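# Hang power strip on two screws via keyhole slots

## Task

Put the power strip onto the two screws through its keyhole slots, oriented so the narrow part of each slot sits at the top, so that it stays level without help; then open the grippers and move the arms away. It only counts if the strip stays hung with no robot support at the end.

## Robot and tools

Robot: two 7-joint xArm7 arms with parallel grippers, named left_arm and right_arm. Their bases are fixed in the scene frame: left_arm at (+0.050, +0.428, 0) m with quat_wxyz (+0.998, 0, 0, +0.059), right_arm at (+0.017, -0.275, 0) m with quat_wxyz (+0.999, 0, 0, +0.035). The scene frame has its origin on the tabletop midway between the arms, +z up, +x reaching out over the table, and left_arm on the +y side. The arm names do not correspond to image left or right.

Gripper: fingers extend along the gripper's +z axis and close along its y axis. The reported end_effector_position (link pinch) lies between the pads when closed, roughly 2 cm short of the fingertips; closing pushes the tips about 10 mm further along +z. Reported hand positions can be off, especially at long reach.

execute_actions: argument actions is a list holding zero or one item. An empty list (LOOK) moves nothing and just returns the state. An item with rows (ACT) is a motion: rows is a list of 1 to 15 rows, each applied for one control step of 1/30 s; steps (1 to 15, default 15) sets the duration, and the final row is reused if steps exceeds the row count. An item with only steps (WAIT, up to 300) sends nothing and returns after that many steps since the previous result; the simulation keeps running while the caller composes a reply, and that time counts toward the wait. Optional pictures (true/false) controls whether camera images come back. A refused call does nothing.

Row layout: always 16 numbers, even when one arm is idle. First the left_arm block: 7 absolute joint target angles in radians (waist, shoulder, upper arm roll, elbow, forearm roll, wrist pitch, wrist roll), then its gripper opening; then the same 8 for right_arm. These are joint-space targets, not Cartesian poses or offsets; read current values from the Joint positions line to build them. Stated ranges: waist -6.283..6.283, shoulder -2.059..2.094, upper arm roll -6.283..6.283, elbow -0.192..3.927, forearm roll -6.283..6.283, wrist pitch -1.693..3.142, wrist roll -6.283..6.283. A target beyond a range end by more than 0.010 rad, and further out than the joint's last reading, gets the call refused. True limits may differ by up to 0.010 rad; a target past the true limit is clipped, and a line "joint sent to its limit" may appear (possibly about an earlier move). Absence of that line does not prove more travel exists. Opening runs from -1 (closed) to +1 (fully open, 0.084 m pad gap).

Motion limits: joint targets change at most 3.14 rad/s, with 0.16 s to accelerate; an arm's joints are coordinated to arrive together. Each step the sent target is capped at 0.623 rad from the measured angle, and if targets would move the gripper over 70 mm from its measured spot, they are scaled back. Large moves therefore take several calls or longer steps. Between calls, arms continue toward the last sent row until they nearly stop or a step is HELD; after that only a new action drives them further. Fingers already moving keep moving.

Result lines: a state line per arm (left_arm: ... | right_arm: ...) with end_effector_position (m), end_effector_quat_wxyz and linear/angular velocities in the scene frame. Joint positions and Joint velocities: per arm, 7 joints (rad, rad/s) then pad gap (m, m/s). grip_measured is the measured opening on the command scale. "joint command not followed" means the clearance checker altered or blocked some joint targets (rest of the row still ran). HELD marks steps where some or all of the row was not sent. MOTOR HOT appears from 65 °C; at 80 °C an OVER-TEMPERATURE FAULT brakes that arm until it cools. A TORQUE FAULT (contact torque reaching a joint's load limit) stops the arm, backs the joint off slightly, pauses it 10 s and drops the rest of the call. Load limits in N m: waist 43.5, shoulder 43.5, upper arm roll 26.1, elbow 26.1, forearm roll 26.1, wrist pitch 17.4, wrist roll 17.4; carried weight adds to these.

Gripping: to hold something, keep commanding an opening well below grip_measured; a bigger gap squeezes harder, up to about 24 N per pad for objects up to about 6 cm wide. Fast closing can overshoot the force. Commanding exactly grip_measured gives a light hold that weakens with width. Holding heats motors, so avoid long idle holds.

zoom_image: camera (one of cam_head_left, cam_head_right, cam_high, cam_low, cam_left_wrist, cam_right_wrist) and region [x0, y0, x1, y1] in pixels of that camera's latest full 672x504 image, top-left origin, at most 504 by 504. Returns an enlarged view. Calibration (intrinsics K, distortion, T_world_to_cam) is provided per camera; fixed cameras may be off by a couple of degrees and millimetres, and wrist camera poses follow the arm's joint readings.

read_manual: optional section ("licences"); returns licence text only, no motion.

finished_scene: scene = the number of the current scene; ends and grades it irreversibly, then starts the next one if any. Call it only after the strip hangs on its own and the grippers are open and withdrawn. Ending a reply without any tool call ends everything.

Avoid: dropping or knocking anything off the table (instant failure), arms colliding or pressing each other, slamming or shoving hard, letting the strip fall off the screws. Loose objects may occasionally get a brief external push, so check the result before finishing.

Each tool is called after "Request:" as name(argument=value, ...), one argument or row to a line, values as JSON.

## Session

Request:
execute_actions(
  actions=[],
)

Scene clock: 0.00 s of 5050.00 s.
left_arm: end_effector_position=(+0.1739, +0.4525, +0.2600) grip_measured=+1.00 end_effector_quat_wxyz=(-0.015, +0.984, -0.164, +0.070) end_effector_velocity=(+0.000, +0.000, +0.000) end_effector_angular_velocity=(+0.000, -0.002, +0.001) | right_arm: end_effector_position=(+0.2646, -0.4226, +0.3356) grip_measured=+1.00 end_effector_quat_wxyz=(+0.304, +0.946, +0.051, +0.097) end_effector_velocity=(+0.000, +0.000, -0.000) end_effector_angular_velocity=(+0.002, -0.001, +0.000)
Joint positions: left_arm=[-0.042 -1.547  0.064  0.313  0.06   1.717  0.426  0.084] | right_arm=[-0.457 -1.066  0.17   0.457 -0.399  1.137 -0.281  0.084]
Joint velocities: left_arm=[ 0.001 -0.     0.    -0.     0.    -0.002  0.     0.   ] | right_arm=[ 0.     0.    -0.    -0.001  0.002 -0.001 -0.     0.   ]
Motor temperatures (°C, as the motors report them): left_arm=[28 30 27 31 28 32 29] | right_arm=[30 28 32 32 28 29 30]
camera_calibration (this result's frames):
cam_left_wrist: T_world_to_cam=[[-0.317854, -0.946948, -0.047525, 0.525804], [-0.937289, 0.321383, -0.134918, 0.118601], [0.143034, 0.00166028, -0.989716, 0.361986], [0, 0, 0, 1]] pos_world=[0.226516, 0.459191, 0.399254]
cam_right_wrist: T_world_to_cam=[[0.023463, -0.806679, 0.590524, -0.515292], [-0.97215, -0.156185, -0.174728, 0.320886], [0.233181, -0.569979, -0.787878, 0.0955435], [0, 0, 0, 1]] pos_world=[0.301761, -0.3111, 0.435637]

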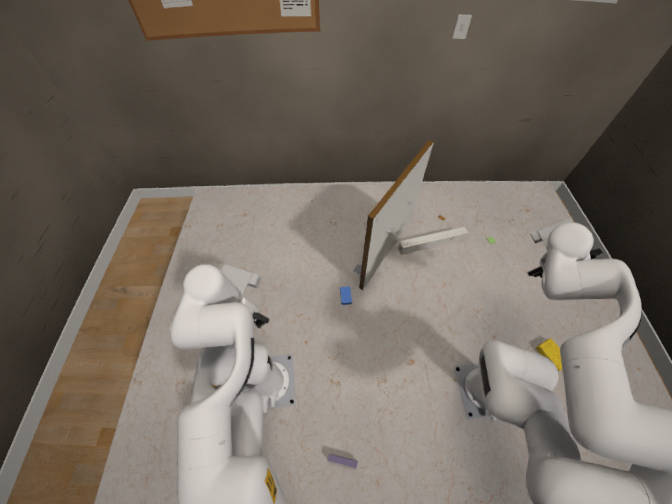

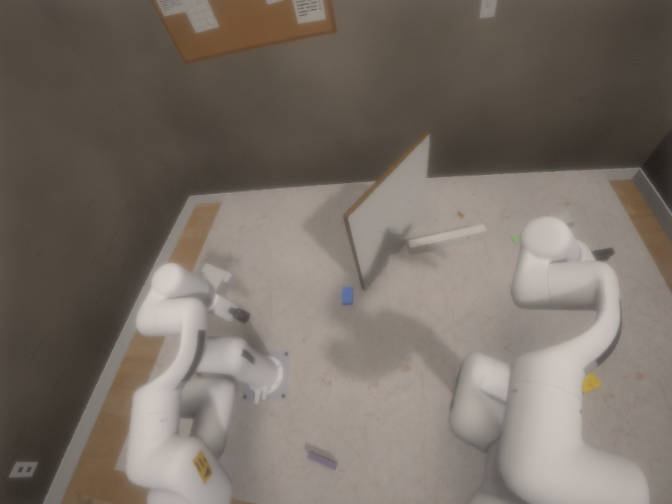

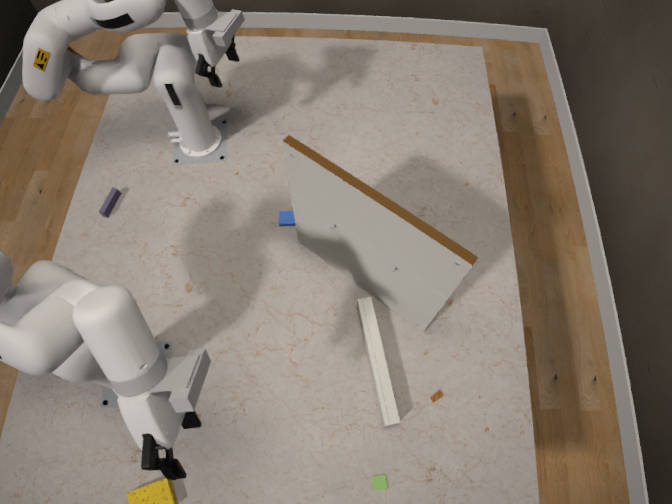

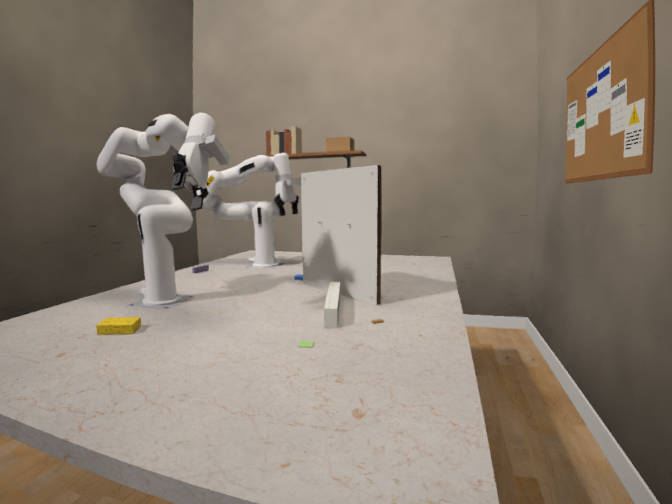

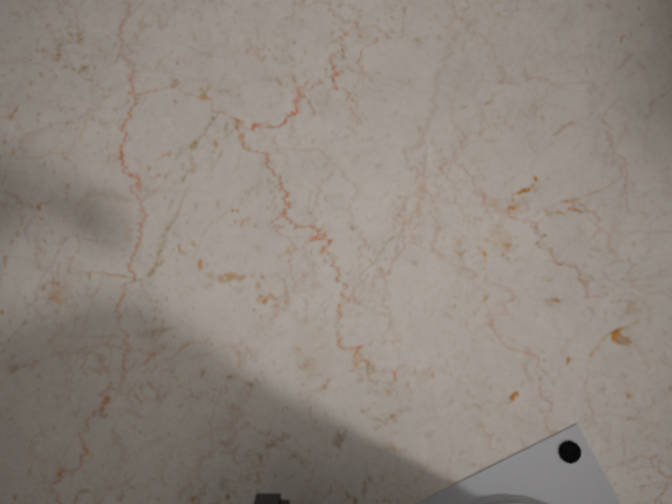

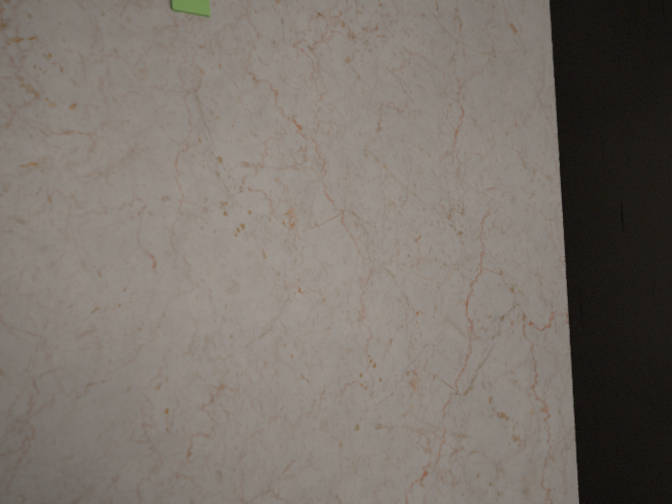

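Request:
zoom_image(
  camera="cam_high",
  region=[270,120,500,440],
)

Request:
zoom_image(
  camera="cam_low",
  region=[280,150,420,340],
)

Request:
zoom_image(
  camera="cam_head_right",
  region=[330,120,500,300],
)

Region (270, 120, 500, 440) of cam_high's 672x504 image, scaled by 1.575, with more detail than that image has; it fills the left 362 columns of this view, and the rest is white.

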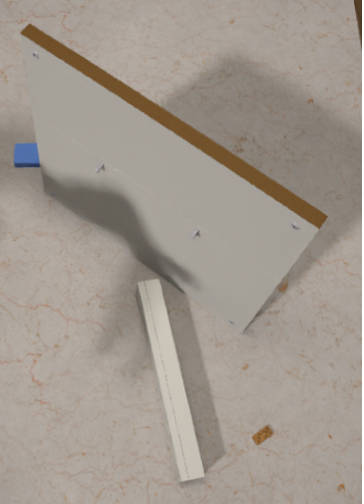

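Region (280, 150, 420, 340) of cam_low's 672x504 image, scaled by 2.653, with more detail than that image has; it fills the left 371 columns of this view, and the rest is white.

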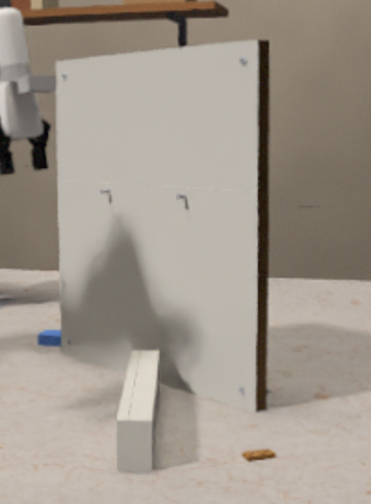

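Region (330, 120, 500, 300) of cam_head_right's 672x504 image, scaled by 2.800, with more detail than that image has.

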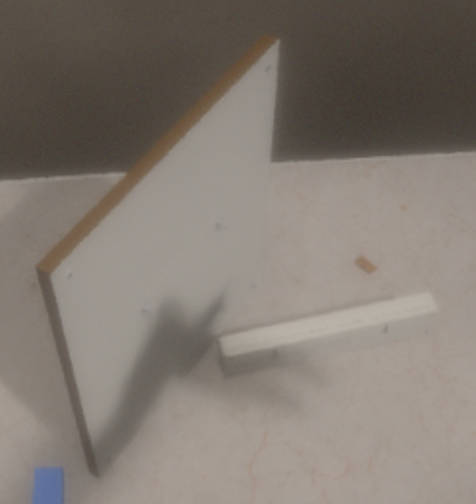

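Request:
execute_actions(
  actions=[
    {"rows":[[-0.042,-1.547,0.064,0.313,0.06,1.717,0.426,1,-0.2,-0.4,0,0.6,0,0.4,0,1]],"steps":15},
  ],
  pictures=false,
)

Request:
execute_actions(
  actions=[
    {"rows":[[-0.042,-1.547,0.064,0.313,0.06,1.717,0.426,1,-0.05,0.15,0,0.38,0,-0.75,0,1]],"steps":15},
  ],
  pictures=false,
)

Request:
execute_actions(
  actions=[
    {"steps":20},
  ],
)

Scene clock: 34.20 s of 5050.00 s.
left_arm: end_effector_position=(+0.1738, +0.4525, +0.2598) grip_measured=+1.00 end_effector_quat_wxyz=(-0.015, +0.984, -0.164, +0.070) end_effector_velocity=(-0.000, +0.000, -0.000) end_effector_angular_velocity=(+0.001, +0.001, +0.001) | right_arm: end_effector_position=(+0.4298, -0.3505, +0.2926) grip_measured=+1.00 end_effector_quat_wxyz=(+0.085, +0.963, -0.003, +0.255) end_effector_velocity=(+0.385, +0.139, -0.121) end_effector_angular_velocity=(+1.165, -0.689, -0.363)
Joint positions: left_arm=[-0.042 -1.547  0.064  0.313  0.06   1.717  0.426  0.084] | right_arm=[-0.27  -0.584  0.047  0.561 -0.109  0.61  -0.077  0.084]
Joint velocities: left_arm=[ 0.001  0.    -0.001 -0.001  0.     0.     0.     0.   ] | right_arm=[ 0.49   1.286 -0.324  0.272  0.762 -1.458  0.535 -0.   ]
Motor temperatures (°C, as the motors report them): left_arm=[28 30 27 33 28 33 29] | right_arm=[30 28 32 34 28 29 30]
Steps of this call (steps 1 to 90: nothing new was sent; then 30.70 s passed at rest; steps 91 to 105: all 15 steps of this action). Readings (joint positions):
91: left_arm=[-0.042 -1.547 0.064 0.313 0.060 1.717 0.426] | right_arm=[-0.457 -1.065 0.170 0.457 -0.399 1.136 -0.281]
92: left_arm=[-0.042 -1.547 0.064 0.313 0.060 1.717 0.426] | right_arm=[-0.455 -1.062 0.169 0.458 -0.396 1.132 -0.279]
94: left_arm=[-0.042 -1.547 0.064 0.313 0.060 1.717 0.426] | right_arm=[-0.439 -1.024 0.157 0.468 -0.370 1.091 -0.260]
98: left_arm=[-0.042 -1.547 0.064 0.313 0.060 1.717 0.426] | right_arm=[-0.378 -0.867 0.118 0.501 -0.277 0.932 -0.195]
105: the state above

Scene clock: 34.70 s of 5050.00 s.
left_arm: end_effector_position=(+0.1738, +0.4525, +0.2598) grip_measured=+1.00 end_effector_quat_wxyz=(-0.015, +0.984, -0.164, +0.070) end_effector_velocity=(+0.000, -0.000, -0.000) end_effector_angular_velocity=(-0.001, -0.000, -0.001) | right_arm: end_effector_position=(+0.4857, -0.2878, +0.1299) grip_measured=+1.00 end_effector_quat_wxyz=(+0.009, +0.958, +0.000, +0.287) end_effector_velocity=(+0.098, +0.147, -0.238) end_effector_angular_velocity=(+0.122, -0.927, +0.172)
Joint positions: left_arm=[-0.042 -1.547  0.064  0.313  0.06   1.717  0.426  0.084] | right_arm=[-0.109 -0.055  0.008  0.442 -0.018 -0.085 -0.014  0.084]
Joint velocities: left_arm=[-0.001 -0.     0.001 -0.001  0.    -0.001 -0.     0.   ] | right_arm=[ 0.361  1.257 -0.047 -0.381  0.11  -2.561  0.082 -0.   ]
Motor temperatures (°C, as the motors report them): left_arm=[28 30 27 33 28 33 29] | right_arm=[30 28 32 34 28 29 30]
Steps of this call (steps 1 to 15: all 15 steps of this action). Readings (joint positions):
1: left_arm=[-0.042 -1.547 0.064 0.313 0.060 1.717 0.426] | right_arm=[-0.254 -0.541 0.036 0.570 -0.084 0.561 -0.059]
2: left_arm=[-0.042 -1.547 0.064 0.313 0.060 1.717 0.426] | right_arm=[-0.239 -0.501 0.027 0.577 -0.062 0.516 -0.045]
4: left_arm=[-0.042 -1.547 0.064 0.313 0.060 1.717 0.426] | right_arm=[-0.221 -0.441 0.023 0.563 -0.048 0.453 -0.037]
8: left_arm=[-0.042 -1.547 0.064 0.313 0.060 1.717 0.426] | right_arm=[-0.184 -0.313 0.019 0.520 -0.041 0.320 -0.031]
15: the state above

Scene clock: 35.37 s of 5050.00 s.
left_arm: end_effector_position=(+0.1738, +0.4525, +0.2598) grip_measured=+1.00 end_effector_quat_wxyz=(-0.015, +0.984, -0.164, +0.070) end_effector_velocity=(-0.000, +0.000, +0.000) end_effector_angular_velocity=(+0.000, -0.000, -0.000) | right_arm: end_effector_position=(+0.5170, -0.2651, +0.1563) grip_measured=+1.00 end_effector_quat_wxyz=(-0.004, +0.882, +0.008, +0.471) end_effector_velocity=(-0.001, +0.002, -0.001) end_effector_angular_velocity=(+0.000, -0.003, +0.004)
Joint positions: left_arm=[-0.042 -1.547  0.064  0.313  0.06   1.717  0.426  0.084] | right_arm=[-0.05   0.149 -0.     0.38  -0.    -0.749 -0.     0.084]
Joint velocities: left_arm=[-0.    -0.    -0.     0.001  0.     0.001 -0.    -0.   ] | right_arm=[ 0.002  0.005  0.001 -0.003 -0.002 -0.012  0.    -0.   ]
Motor temperatures (°C, as the motors report them): left_arm=[28 30 27 33 28 33 29] | right_arm=[30 28 32 34 28 29 30]
Steps of this call (steps 1 to 20: the robot went on to your last target). Readings (joint positions):
1: left_arm=[-0.042 -1.547 0.064 0.313 0.060 1.717 0.426] | right_arm=[-0.098 -0.014 0.007 0.429 -0.015 -0.174 -0.011]
2: left_arm=[-0.042 -1.547 0.064 0.313 0.060 1.717 0.426] | right_arm=[-0.087 0.024 0.006 0.417 -0.012 -0.267 -0.009]
4: left_arm=[-0.042 -1.547 0.064 0.313 0.060 1.717 0.426] | right_arm=[-0.070 0.082 0.004 0.399 -0.007 -0.450 -0.005]
8: left_arm=[-0.042 -1.547 0.064 0.313 0.060 1.717 0.426] | right_arm=[-0.055 0.134 0.001 0.385 -0.002 -0.677 -0.001]
20: the state above
camera_calibration (this result's frames):
cam_left_wrist: T_world_to_cam=[[-0.317865, -0.946942, -0.0475757, 0.525776], [-0.937454, 0.321399, -0.133726, 0.118181], [0.141921, 0.0020932, -0.989876, 0.361833], [0, 0, 0, 1]] pos_world=[0.226563, 0.459139, 0.398988]
cam_right_wrist: T_world_to_cam=[[0.0055617, -0.999973, -0.00490031, -0.237253], [-0.541552, 0.0011076, -0.840666, 0.48265], [0.840649, 0.00732931, -0.541531, -0.21433], [0, 0, 0, 1]] pos_world=[0.442875, -0.23621, 0.288518]

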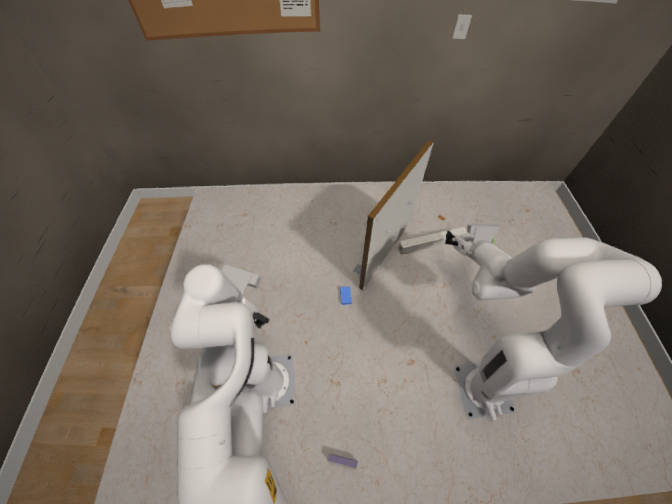

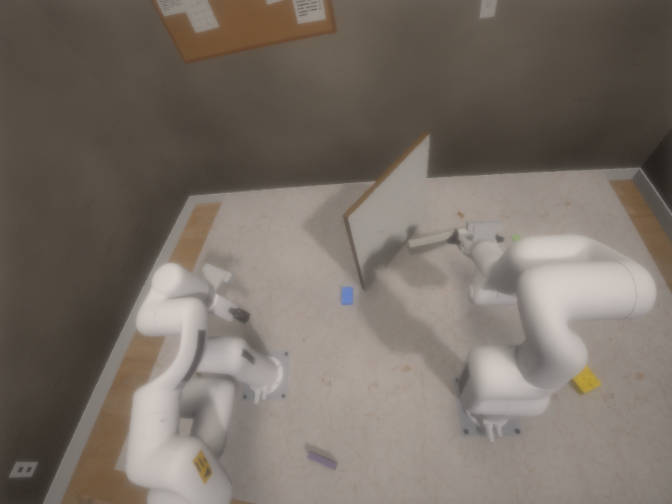

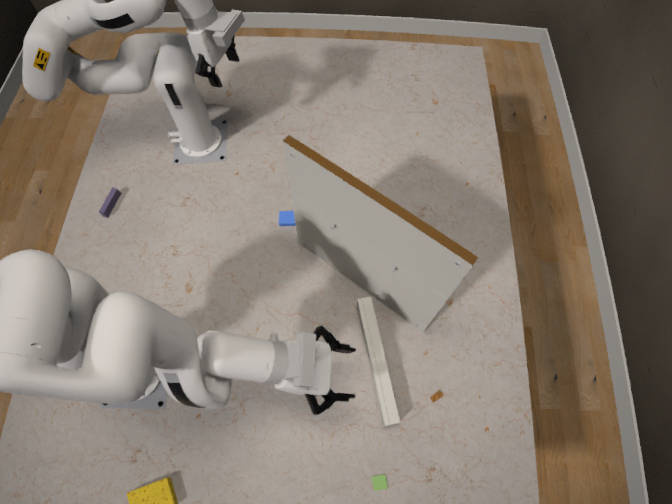

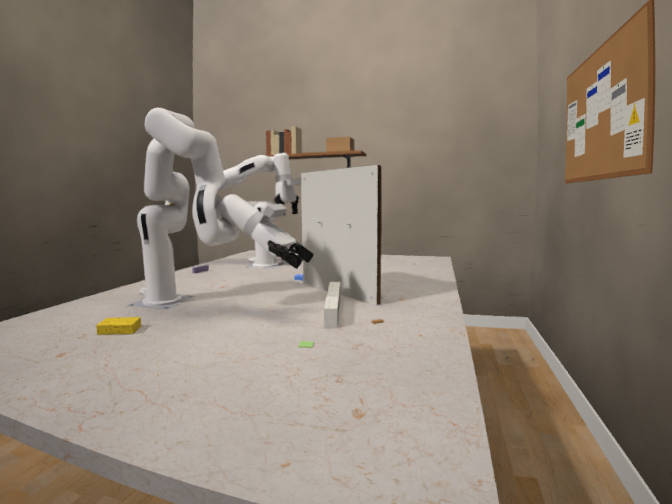

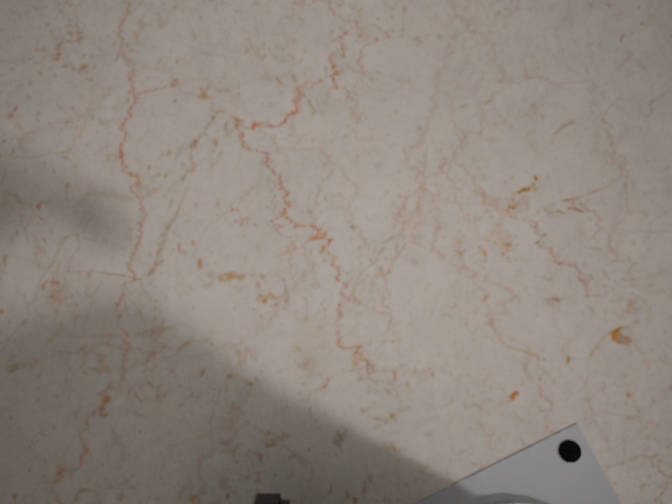

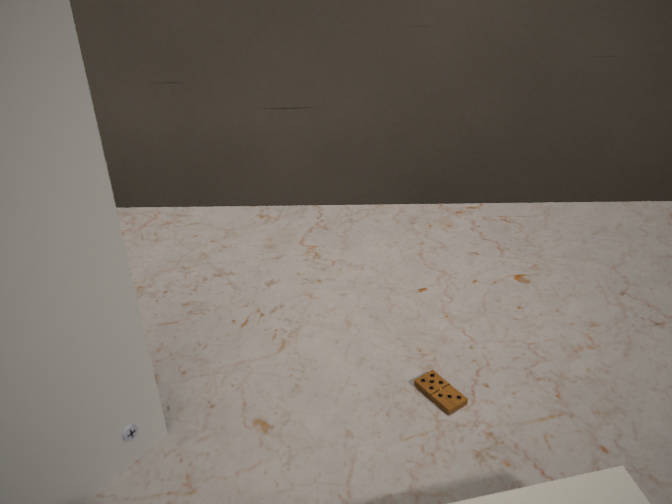

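Request:
execute_actions(
  actions=[
    {"rows":[[-0.042,-1.547,0.064,0.313,0.06,1.717,0.426,1,-0.15,0.05,0,0.30,0,-0.5,0,1]],"steps":15},
  ],
  pictures=false,
)

Request:
execute_actions(
  actions=[
    {"steps":8},
  ],
)

Scene clock: 39.70 s of 5050.00 s.
left_arm: end_effector_position=(+0.1738, +0.4525, +0.2598) grip_measured=+1.00 end_effector_quat_wxyz=(-0.015, +0.984, -0.164, +0.070) end_effector_velocity=(+0.000, +0.000, +0.000) end_effector_angular_velocity=(-0.000, -0.001, +0.001) | right_arm: end_effector_position=(+0.4701, -0.3102, +0.1129) grip_measured=+1.00 end_effector_quat_wxyz=(+0.014, +0.929, -0.036, +0.368) end_effector_velocity=(-0.009, -0.005, -0.008) end_effector_angular_velocity=(+0.003, +0.041, -0.013)
Joint positions: left_arm=[-0.042 -1.547  0.064  0.313  0.06   1.717  0.426  0.084] | right_arm=[-0.148  0.052  0.     0.302 -0.    -0.504 -0.     0.084]
Joint velocities: left_arm=[ 0.001  0.     0.     0.001  0.    -0.    -0.     0.   ] | right_arm=[-0.015 -0.015  0.002 -0.012  0.001  0.044 -0.    -0.   ]
Motor temperatures (°C, as the motors report them): left_arm=[28 30 27 33 28 33 29] | right_arm=[30 28 32 34 28 29 30]
Steps of this call (steps 1 to 15: the robot went on to your last target; steps 16 to 90: nothing new was sent; then 0.83 s passed at rest; steps 91 to 105: all 15 steps of this action). Readings (joint positions):
91: left_arm=[-0.042 -1.547 0.064 0.313 0.060 1.717 0.426] | right_arm=[-0.050 0.150 0.000 0.380 -0.000 -0.750 -0.000]
92: left_arm=[-0.042 -1.547 0.064 0.313 0.060 1.717 0.426] | right_arm=[-0.051 0.149 0.000 0.379 -0.000 -0.745 -0.000]
94: left_arm=[-0.042 -1.547 0.064 0.313 0.060 1.717 0.426] | right_arm=[-0.067 0.133 0.002 0.367 -0.000 -0.703 -0.000]
98: left_arm=[-0.042 -1.547 0.064 0.313 0.060 1.717 0.426] | right_arm=[-0.129 0.071 -0.003 0.316 0.001 -0.556 0.000]
105: the state above

Scene clock: 39.97 s of 5050.00 s.
left_arm: end_effector_position=(+0.1738, +0.4525, +0.2598) grip_measured=+1.00 end_effector_quat_wxyz=(-0.015, +0.984, -0.164, +0.070) end_effector_velocity=(+0.000, +0.000, -0.000) end_effector_angular_velocity=(+0.000, -0.000, +0.000) | right_arm: end_effector_position=(+0.4691, -0.3110, +0.1122) grip_measured=+1.00 end_effector_quat_wxyz=(+0.015, +0.930, -0.037, +0.366) end_effector_velocity=(-0.001, -0.001, -0.001) end_effector_angular_velocity=(+0.001, +0.004, -0.004)
Joint positions: left_arm=[-0.042 -1.547  0.064  0.313  0.06   1.717  0.426  0.084] | right_arm=[-0.15   0.05   0.     0.3   -0.    -0.5   -0.     0.084]
Joint velocities: left_arm=[ 0.     0.    -0.    -0.001  0.    -0.001  0.     0.   ] | right_arm=[-0.001 -0.001 -0.001 -0.002  0.001  0.003  0.    -0.   ]
Motor temperatures (°C, as the motors report them): left_arm=[28 30 27 33 28 33 29] | right_arm=[30 28 32 34 28 29 30]
Steps of this call (steps 1 to 8: the robot went on to your last target). Readings (joint positions):
1: left_arm=[-0.042 -1.547 0.064 0.313 0.060 1.717 0.426] | right_arm=[-0.149 0.051 0.000 0.301 -0.000 -0.503 -0.000]
2: left_arm=[-0.042 -1.547 0.064 0.313 0.060 1.717 0.426] | right_arm=[-0.149 0.051 0.000 0.301 -0.000 -0.502 -0.000]
4: left_arm=[-0.042 -1.547 0.064 0.313 0.060 1.717 0.426] | right_arm=[-0.149 0.051 0.000 0.301 -0.000 -0.501 -0.000]
8: the state above
camera_calibration (this result's frames):
cam_left_wrist: T_world_to_cam=[[-0.317865, -0.946942, -0.0475755, 0.525776], [-0.937454, 0.321399, -0.133726, 0.118181], [0.141921, 0.00209316, -0.989876, 0.361833], [0, 0, 0, 1]] pos_world=[0.226564, 0.459139, 0.398988]
cam_right_wrist: T_world_to_cam=[[-0.0943658, -0.995536, -0.00176366, -0.235215], [-0.715288, 0.0690334, -0.695411, 0.506029], [0.692429, -0.0643615, -0.71861, -0.130556], [0, 0, 0, 1]] pos_world=[0.430161, -0.277501, 0.257665]

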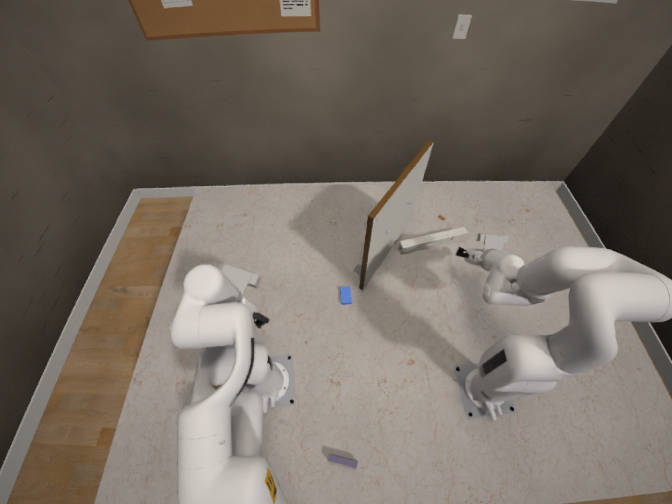

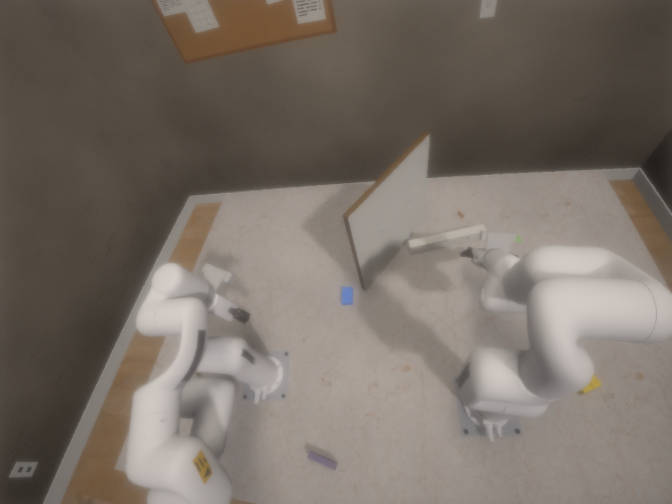

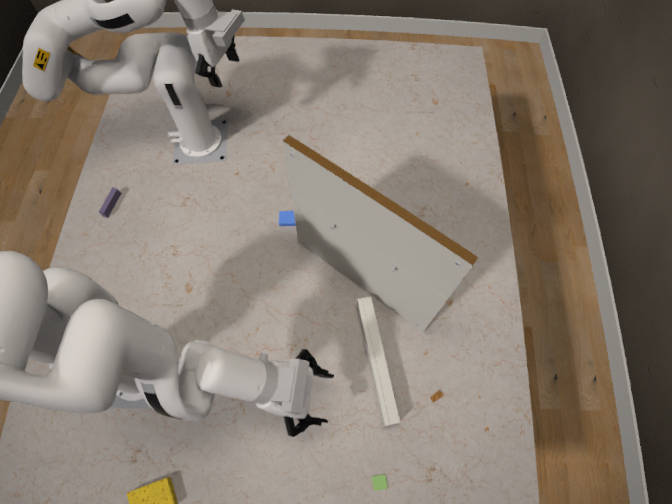

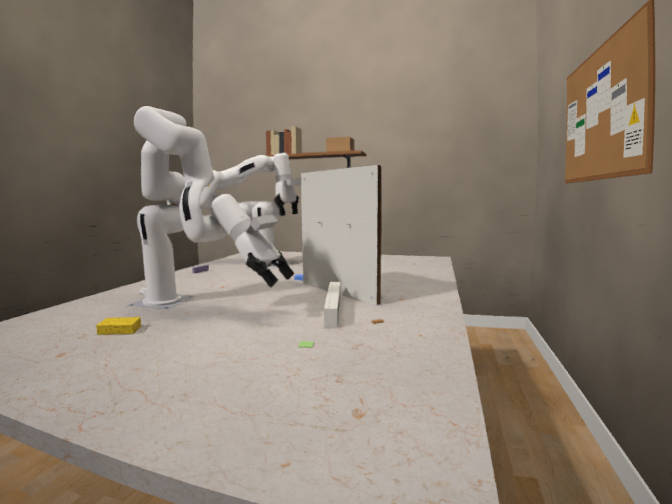

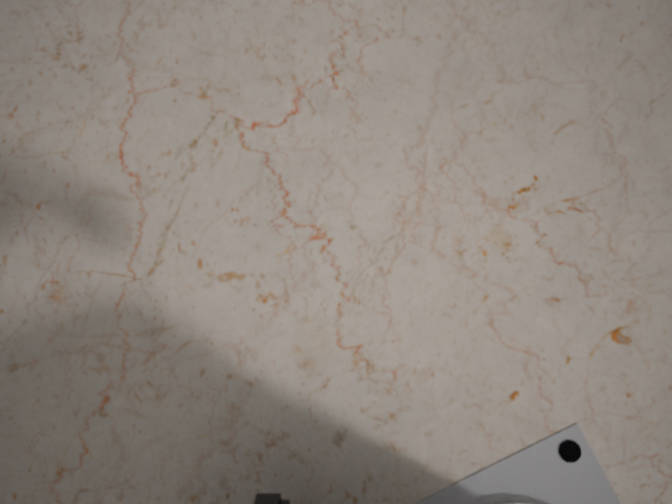

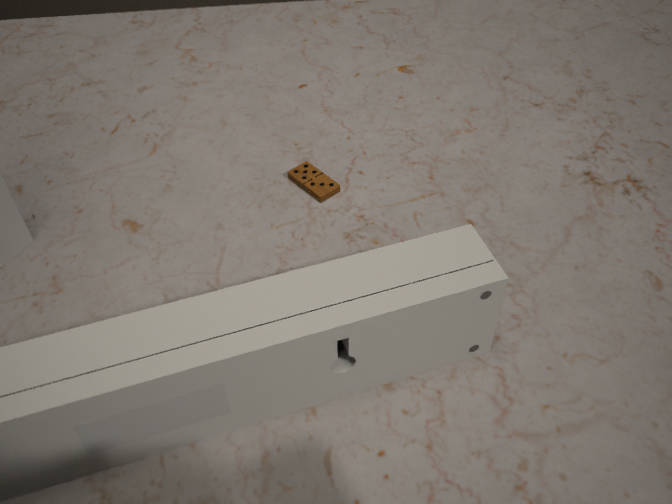

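Request:
execute_actions(
  actions=[
    {"rows":[[-0.042,-1.547,0.064,0.313,0.06,1.717,0.426,1,-0.08,0.1,0,0.9,0,0.6,-1.2,1]],"steps":15},
  ],
  pictures=false,
)

Request:
execute_actions(
  actions=[
    {"rows":[[-0.042,-1.547,0.064,0.313,0.06,1.717,0.426,1,-0.01,0.40,0,1.39,0,0.99,-1.74,1]],"steps":15},
  ],
  pictures=false,
)

Request:
execute_actions(
  actions=[
    {"rows":[[-0.042,-1.547,0.064,0.313,0.06,1.717,0.426,1,-0.01,0.477,0,1.378,0,0.901,-1.74,1]],"steps":15},
  ],
)

Scene clock: 74.47 s of 5050.00 s.
left_arm: end_effector_position=(+0.1738, +0.4525, +0.2598) grip_measured=+1.00 end_effector_quat_wxyz=(-0.015, +0.984, -0.164, +0.070) end_effector_velocity=(+0.000, +0.000, -0.000) end_effector_angular_velocity=(-0.000, -0.000, -0.000) | right_arm: end_effector_position=(+0.5517, -0.2851, +0.1497) grip_measured=+1.00 end_effector_quat_wxyz=(+0.084, +0.901, +0.383, +0.188) end_effector_velocity=(-0.170, +0.058, -0.090) end_effector_angular_velocity=(-1.077, +1.718, +2.622)
Joint positions: left_arm=[-0.042 -1.547  0.064  0.313  0.06   1.717  0.426  0.084] | right_arm=[-0.09   0.091  0.001  0.817 -0.     0.311 -0.823  0.084]
Joint velocities: left_arm=[ 0.001 -0.     0.    -0.     0.    -0.     0.001  0.   ] | right_arm=[ 0.098  0.068  0.004  0.789 -0.001  2.418 -2.754 -0.   ]
Motor temperatures (°C, as the motors report them): left_arm=[28 30 27 33 28 33 29] | right_arm=[30 28 32 33 28 29 30]
Steps of this call (steps 1 to 15: the robot went on to your last target; steps 16 to 90: nothing new was sent; then 31.00 s passed at rest; steps 91 to 105: all 15 steps of this action). Readings (joint positions):
91: left_arm=[-0.042 -1.547 0.064 0.313 0.060 1.717 0.426] | right_arm=[-0.150 0.050 -0.000 0.300 0.000 -0.500 -0.000]
92: left_arm=[-0.042 -1.547 0.064 0.313 0.060 1.717 0.426] | right_arm=[-0.150 0.050 -0.000 0.303 0.000 -0.495 -0.005]
94: left_arm=[-0.042 -1.547 0.064 0.313 0.060 1.717 0.426] | right_arm=[-0.145 0.054 -0.001 0.339 0.000 -0.452 -0.047]
98: left_arm=[-0.042 -1.547 0.064 0.313 0.060 1.717 0.426] | right_arm=[-0.126 0.067 -0.000 0.511 0.000 -0.265 -0.235]
105: the state above

Scene clock: 74.97 s of 5050.00 s.
left_arm: end_effector_position=(+0.1738, +0.4525, +0.2598) grip_measured=+1.00 end_effector_quat_wxyz=(-0.015, +0.984, -0.164, +0.070) end_effector_velocity=(+0.000, -0.000, +0.001) end_effector_angular_velocity=(+0.001, -0.002, +0.000) | right_arm: end_effector_position=(+0.5807, -0.2421, +0.1407) grip_measured=+1.00 end_effector_quat_wxyz=(+0.001, +0.631, +0.776, +0.001) end_effector_velocity=(+0.021, -0.012, +0.015) end_effector_angular_velocity=(-0.016, +0.041, +0.203)
Joint positions: left_arm=[-0.042 -1.547  0.064  0.313  0.06   1.717  0.426  0.084] | right_arm=[-0.012  0.392  0.     1.373 -0.     0.978 -1.719  0.084]
Joint velocities: left_arm=[-0.    -0.    -0.001  0.001 -0.    -0.001 -0.     0.   ] | right_arm=[ 0.007  0.077 -0.029  0.17  -0.002  0.134 -0.222  0.   ]
Motor temperatures (°C, as the motors report them): left_arm=[28 30 27 33 28 33 29] | right_arm=[30 28 32 33 28 29 30]
Steps of this call (steps 1 to 15: all 15 steps of this action). Readings (joint positions):
1: left_arm=[-0.042 -1.547 0.064 0.313 0.060 1.717 0.426] | right_arm=[-0.087 0.094 0.001 0.840 -0.000 0.386 -0.912]
2: left_arm=[-0.042 -1.547 0.064 0.313 0.060 1.717 0.426] | right_arm=[-0.084 0.097 0.001 0.861 -0.000 0.454 -0.994]
4: left_arm=[-0.042 -1.547 0.064 0.313 0.060 1.717 0.426] | right_arm=[-0.076 0.122 -0.001 0.924 -0.000 0.591 -1.145]
8: left_arm=[-0.042 -1.547 0.064 0.313 0.060 1.717 0.426] | right_arm=[-0.040 0.270 -0.001 1.190 0.000 0.833 -1.480]
15: the state above

Scene clock: 75.47 s of 5050.00 s.
left_arm: end_effector_position=(+0.1738, +0.4525, +0.2598) grip_measured=+1.00 end_effector_quat_wxyz=(-0.015, +0.984, -0.164, +0.070) end_effector_velocity=(-0.000, +0.000, +0.000) end_effector_angular_velocity=(+0.000, -0.001, +0.001) | right_arm: end_effector_position=(+0.5899, -0.2407, +0.1013) grip_measured=+1.00 end_effector_quat_wxyz=(+0.001, +0.622, +0.783, +0.001) end_effector_velocity=(-0.005, +0.001, -0.012) end_effector_angular_velocity=(-0.002, +0.017, +0.004)
Joint positions: left_arm=[-0.042 -1.547  0.064  0.313  0.06   1.717  0.426  0.084] | right_arm=[-0.01   0.475 -0.     1.379  0.     0.902 -1.74   0.084]
Joint velocities: left_arm=[ 0.001 -0.    -0.     0.     0.     0.     0.     0.   ] | right_arm=[ 0.001  0.014  0.001 -0.009 -0.002 -0.007 -0.002 -0.   ]
Motor temperatures (°C, as the motors report them): left_arm=[28 30 27 33 28 33 29] | right_arm=[30 28 32 33 28 29 30]
Steps of this call (steps 1 to 15: all 15 steps of this action). Readings (joint positions):
1: left_arm=[-0.042 -1.547 0.064 0.313 0.060 1.717 0.426] | right_arm=[-0.012 0.394 -0.001 1.378 -0.000 0.981 -1.725]
2: left_arm=[-0.042 -1.547 0.064 0.313 0.060 1.717 0.426] | right_arm=[-0.012 0.397 -0.001 1.381 -0.000 0.979 -1.730]
4: left_arm=[-0.042 -1.547 0.064 0.313 0.060 1.717 0.426] | right_arm=[-0.011 0.424 -0.001 1.385 0.000 0.948 -1.735]
8: left_arm=[-0.042 -1.547 0.064 0.313 0.060 1.717 0.426] | right_arm=[-0.010 0.472 -0.000 1.373 -0.000 0.913 -1.739]
15: the state above
camera_calibration (this result's frames):
cam_left_wrist: T_world_to_cam=[[-0.317865, -0.946942, -0.0475757, 0.525776], [-0.937454, 0.321399, -0.133726, 0.118181], [0.141922, 0.00209313, -0.989876, 0.361833], [0, 0, 0, 1]] pos_world=[0.226563, 0.459139, 0.398988]
cam_right_wrist: T_world_to_cam=[[0.976604, 0.214779, 0.0107242, -0.495519], [0.214947, -0.976454, -0.0183018, -0.289024], [0.00654085, 0.0201787, -0.999775, 0.236009], [0, 0, 0, 1]] pos_world=[0.544507, -0.180554, 0.23598]

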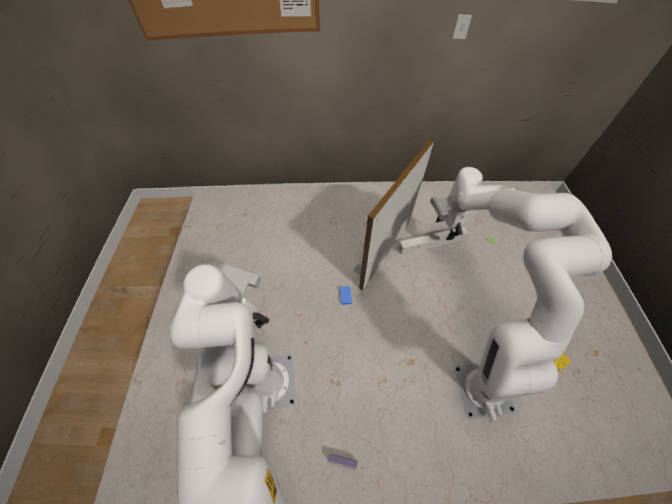

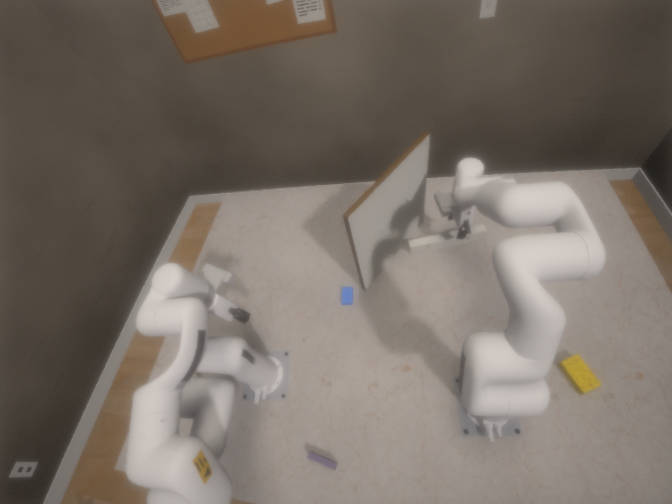

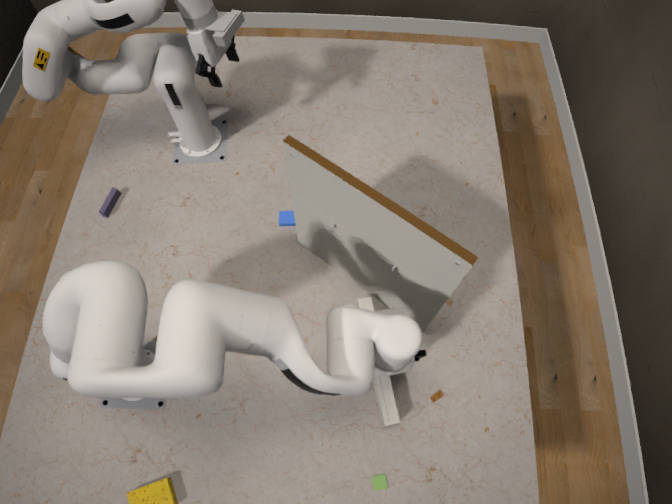

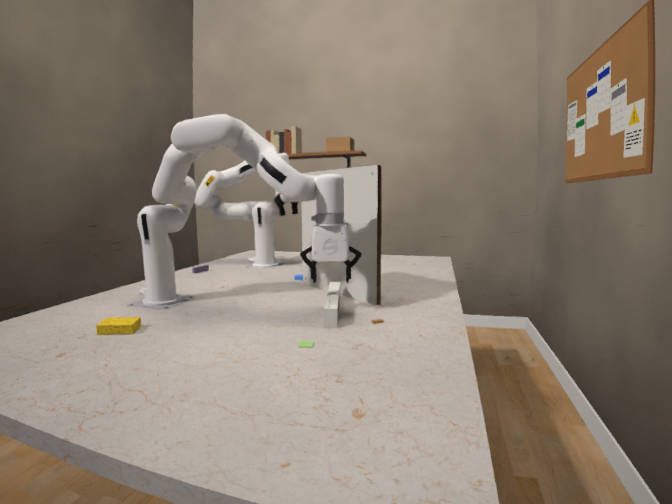

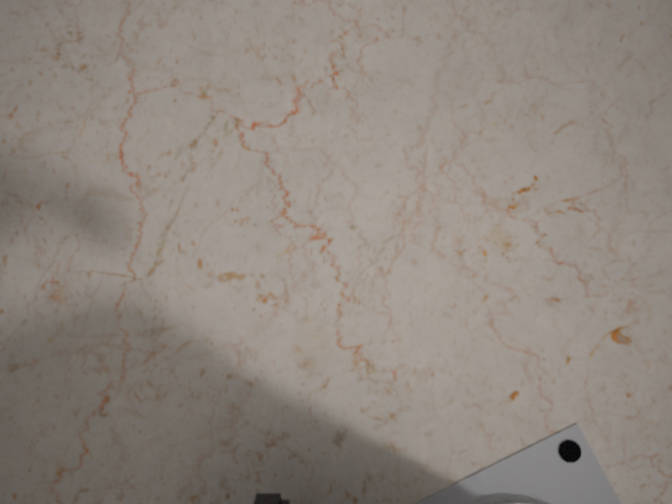

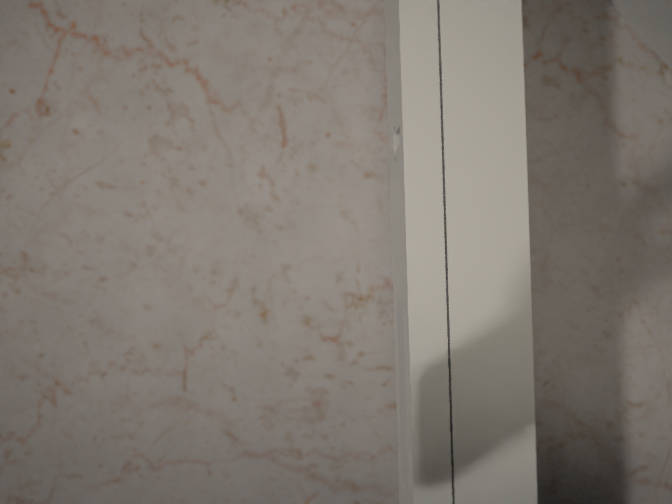

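Request:
execute_actions(
  actions=[
    {"rows":[[-0.042,-1.547,0.064,0.313,0.06,1.717,0.426,1,-0.01,0.560,0,1.351,0,0.791,-1.74,1]],"steps":15},
  ],
  pictures=false,
)

Request:
execute_actions(
  actions=[
    {"rows":[[-0.042,-1.547,0.064,0.313,0.06,1.717,0.426,1,-0.02,0.495,0,1.245,0,0.75,-1.75,1]],"steps":15},
  ],
  pictures=false,
)

Request:
execute_actions(
  actions=[
    {"rows":[[-0.042,-1.547,0.064,0.313,0.06,1.717,0.426,1,-0.028,0.44,0,1.155,0,0.715,-1.758,1],[-0.042,-1.547,0.064,0.313,0.06,1.717,0.426,1,-0.028,0.44,0,1.155,0,0.715,-1.758,1],[-0.042,-1.547,0.064,0.313,0.06,1.717,0.426,1,-0.028,0.44,0,1.155,0,0.715,-1.758,1],[-0.042,-1.547,0.064,0.313,0.06,1.717,0.426,1,-0.028,0.44,0,1.155,0,0.715,-1.758,1],[-0.042,-1.547,0.064,0.313,0.06,1.717,0.426,1,-0.028,0.44,0,1.155,0,0.715,-1.758,1],[-0.042,-1.547,0.064,0.313,0.06,1.717,0.426,1,-0.036,0.384,0,1.064,0,0.68,-1.766,1]],"steps":15},
  ],
)

Scene clock: 88.47 s of 5050.00 s.
left_arm: end_effector_position=(+0.1738, +0.4525, +0.2598) grip_measured=+1.00 end_effector_quat_wxyz=(-0.015, +0.984, -0.164, +0.070) end_effector_velocity=(-0.001, -0.000, -0.000) end_effector_angular_velocity=(+0.000, +0.002, -0.000) | right_arm: end_effector_position=(+0.5906, -0.2406, +0.0519) grip_measured=+1.00 end_effector_quat_wxyz=(+0.001, +0.622, +0.783, +0.001) end_effector_velocity=(-0.006, -0.000, -0.012) end_effector_angular_velocity=(-0.001, +0.017, -0.001)
Joint positions: left_arm=[-0.042 -1.547  0.064  0.313  0.06   1.717  0.426  0.084] | right_arm=[-0.01   0.558 -0.     1.353  0.     0.792 -1.74   0.084]
Joint velocities: left_arm=[ 0.    -0.    -0.    -0.001  0.     0.002  0.     0.   ] | right_arm=[ 0.     0.013 -0.    -0.014  0.001 -0.009  0.    -0.   ]
Motor temperatures (°C, as the motors report them): left_arm=[28 30 27 33 28 33 29] | right_arm=[30 29 32 34 28 29 30]
Steps of this call (steps 1 to 15: the robot went on to your last target; steps 16 to 90: nothing new was sent; then 9.50 s passed at rest; steps 91 to 105: all 15 steps of this action). Readings (joint positions):
91: left_arm=[-0.042 -1.547 0.064 0.313 0.060 1.717 0.426] | right_arm=[-0.010 0.477 -0.000 1.378 -0.000 0.901 -1.740]
92: left_arm=[-0.042 -1.547 0.064 0.313 0.060 1.717 0.426] | right_arm=[-0.010 0.479 -0.000 1.378 0.000 0.896 -1.740]
94: left_arm=[-0.042 -1.547 0.064 0.313 0.060 1.717 0.426] | right_arm=[-0.010 0.502 -0.000 1.373 0.000 0.859 -1.740]
98: left_arm=[-0.042 -1.547 0.064 0.313 0.060 1.717 0.426] | right_arm=[-0.010 0.555 0.000 1.348 -0.000 0.808 -1.740]
105: the state above

Scene clock: 88.97 s of 5050.00 s.
left_arm: end_effector_position=(+0.1738, +0.4525, +0.2598) grip_measured=+1.00 end_effector_quat_wxyz=(-0.015, +0.984, -0.164, +0.070) end_effector_velocity=(+0.000, +0.000, -0.000) end_effector_angular_velocity=(+0.000, -0.001, -0.000) | right_arm: end_effector_position=(+0.5684, -0.2473, +0.0513) grip_measured=+1.00 end_effector_quat_wxyz=(+0.001, +0.622, +0.783, +0.001) end_effector_velocity=(-0.002, +0.001, -0.000) end_effector_angular_velocity=(+0.001, -0.000, +0.002)
Joint positions: left_arm=[-0.042 -1.547  0.064  0.313  0.06   1.717  0.426  0.084] | right_arm=[-0.02   0.495  0.     1.247 -0.     0.75  -1.75   0.084]
Joint velocities: left_arm=[-0.    -0.    -0.    -0.     0.    -0.001  0.     0.   ] | right_arm=[ 0.001 -0.006  0.002 -0.011  0.001 -0.005 -0.     0.   ]
Motor temperatures (°C, as the motors report them): left_arm=[28 30 27 33 28 33 29] | right_arm=[30 29 32 34 28 29 30]
Steps of this call (steps 1 to 15: all 15 steps of this action). Readings (joint positions):
1: left_arm=[-0.042 -1.547 0.064 0.313 0.060 1.717 0.426] | right_arm=[-0.010 0.558 -0.000 1.352 0.000 0.792 -1.740]
2: left_arm=[-0.042 -1.547 0.064 0.313 0.060 1.717 0.426] | right_arm=[-0.010 0.557 0.000 1.348 0.000 0.789 -1.740]
4: left_arm=[-0.042 -1.547 0.064 0.313 0.060 1.717 0.426] | right_arm=[-0.013 0.536 0.001 1.312 0.000 0.775 -1.744]
8: left_arm=[-0.042 -1.547 0.064 0.313 0.060 1.717 0.426] | right_arm=[-0.019 0.502 -0.001 1.258 -0.000 0.756 -1.749]
15: the state above

Scene clock: 89.47 s of 5050.00 s.
left_arm: end_effector_position=(+0.1738, +0.4525, +0.2598) grip_measured=+1.00 end_effector_quat_wxyz=(-0.015, +0.984, -0.164, +0.070) end_effector_velocity=(+0.000, +0.000, -0.000) end_effector_angular_velocity=(+0.000, +0.000, +0.002) | right_arm: end_effector_position=(+0.5276, -0.2576, +0.0499) grip_measured=+1.00 end_effector_quat_wxyz=(-0.000, +0.622, +0.783, -0.000) end_effector_velocity=(-0.011, -0.001, +0.001) end_effector_angular_velocity=(+0.002, -0.011, +0.004)
Joint positions: left_arm=[-0.042 -1.547  0.064  0.313  0.06   1.717  0.426  0.084] | right_arm=[-0.036  0.388 -0.     1.07  -0.     0.683 -1.765  0.084]
Joint velocities: left_arm=[ 0.002  0.    -0.001 -0.001 -0.    -0.    -0.    -0.   ] | right_arm=[-0.004 -0.037  0.003 -0.057  0.001 -0.032 -0.006  0.   ]
Motor temperatures (°C, as the motors report them): left_arm=[28 30 27 33 28 33 29] | right_arm=[30 29 32 34 28 29 30]
Steps of this call (steps 1 to 15: all 15 steps of this action). Readings (joint positions):
1: left_arm=[-0.042 -1.547 0.064 0.313 0.060 1.717 0.426] | right_arm=[-0.020 0.495 0.000 1.247 -0.000 0.749 -1.750]
2: left_arm=[-0.042 -1.547 0.064 0.313 0.060 1.717 0.426] | right_arm=[-0.020 0.493 0.000 1.243 0.000 0.747 -1.750]
4: left_arm=[-0.042 -1.547 0.064 0.313 0.060 1.717 0.426] | right_arm=[-0.023 0.473 0.001 1.210 0.000 0.734 -1.753]
8: left_arm=[-0.042 -1.547 0.064 0.313 0.060 1.717 0.426] | right_arm=[-0.029 0.436 0.000 1.149 0.000 0.712 -1.759]
15: the state above
camera_calibration (this result's frames):
cam_left_wrist: T_world_to_cam=[[-0.317865, -0.946942, -0.0475755, 0.525776], [-0.937454, 0.321399, -0.133726, 0.118181], [0.141921, 0.00209313, -0.989876, 0.361833], [0, 0, 0, 1]] pos_world=[0.226564, 0.459139, 0.398988]
cam_right_wrist: T_world_to_cam=[[0.976642, 0.214731, 0.0077562, -0.430395], [0.214842, -0.976469, -0.018722, -0.292933], [0.00355348, 0.0199511, -0.999795, 0.186802], [0, 0, 0, 1]] pos_world=[0.482612, -0.197347, 0.184618]

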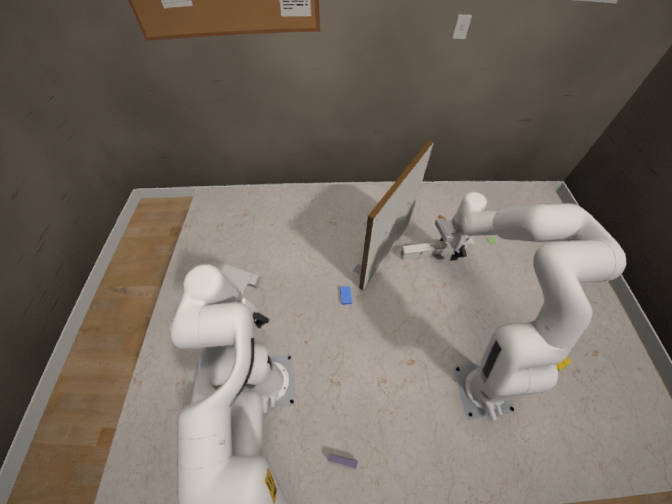

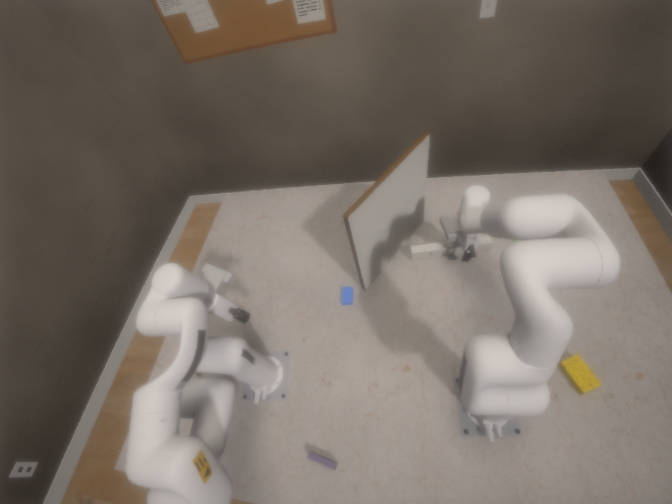

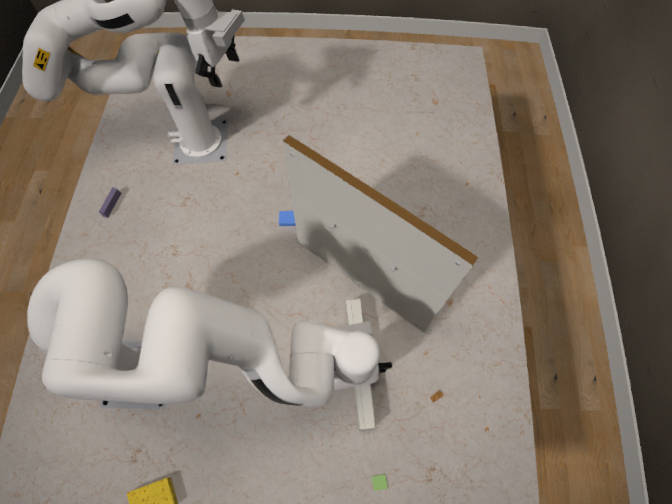

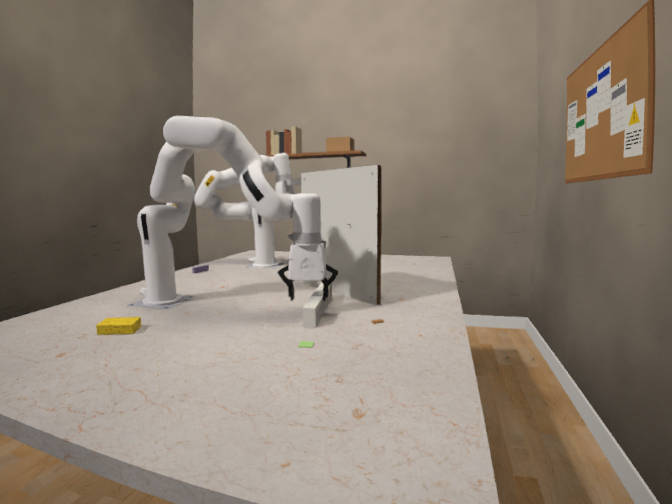

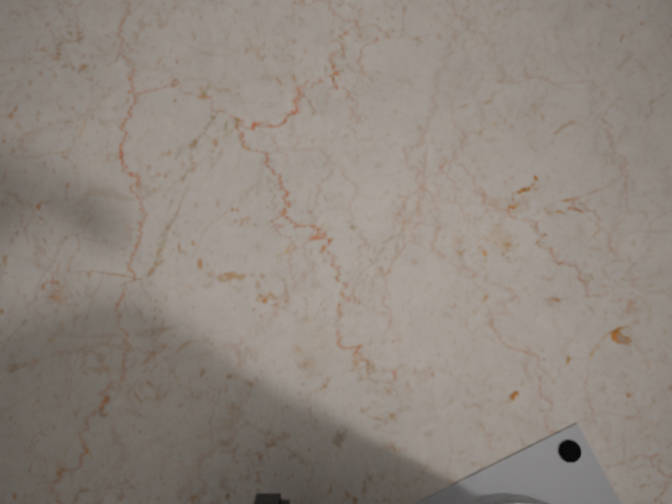

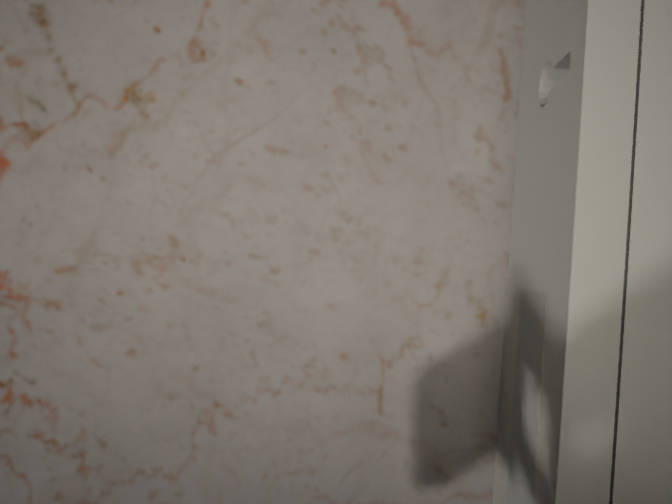

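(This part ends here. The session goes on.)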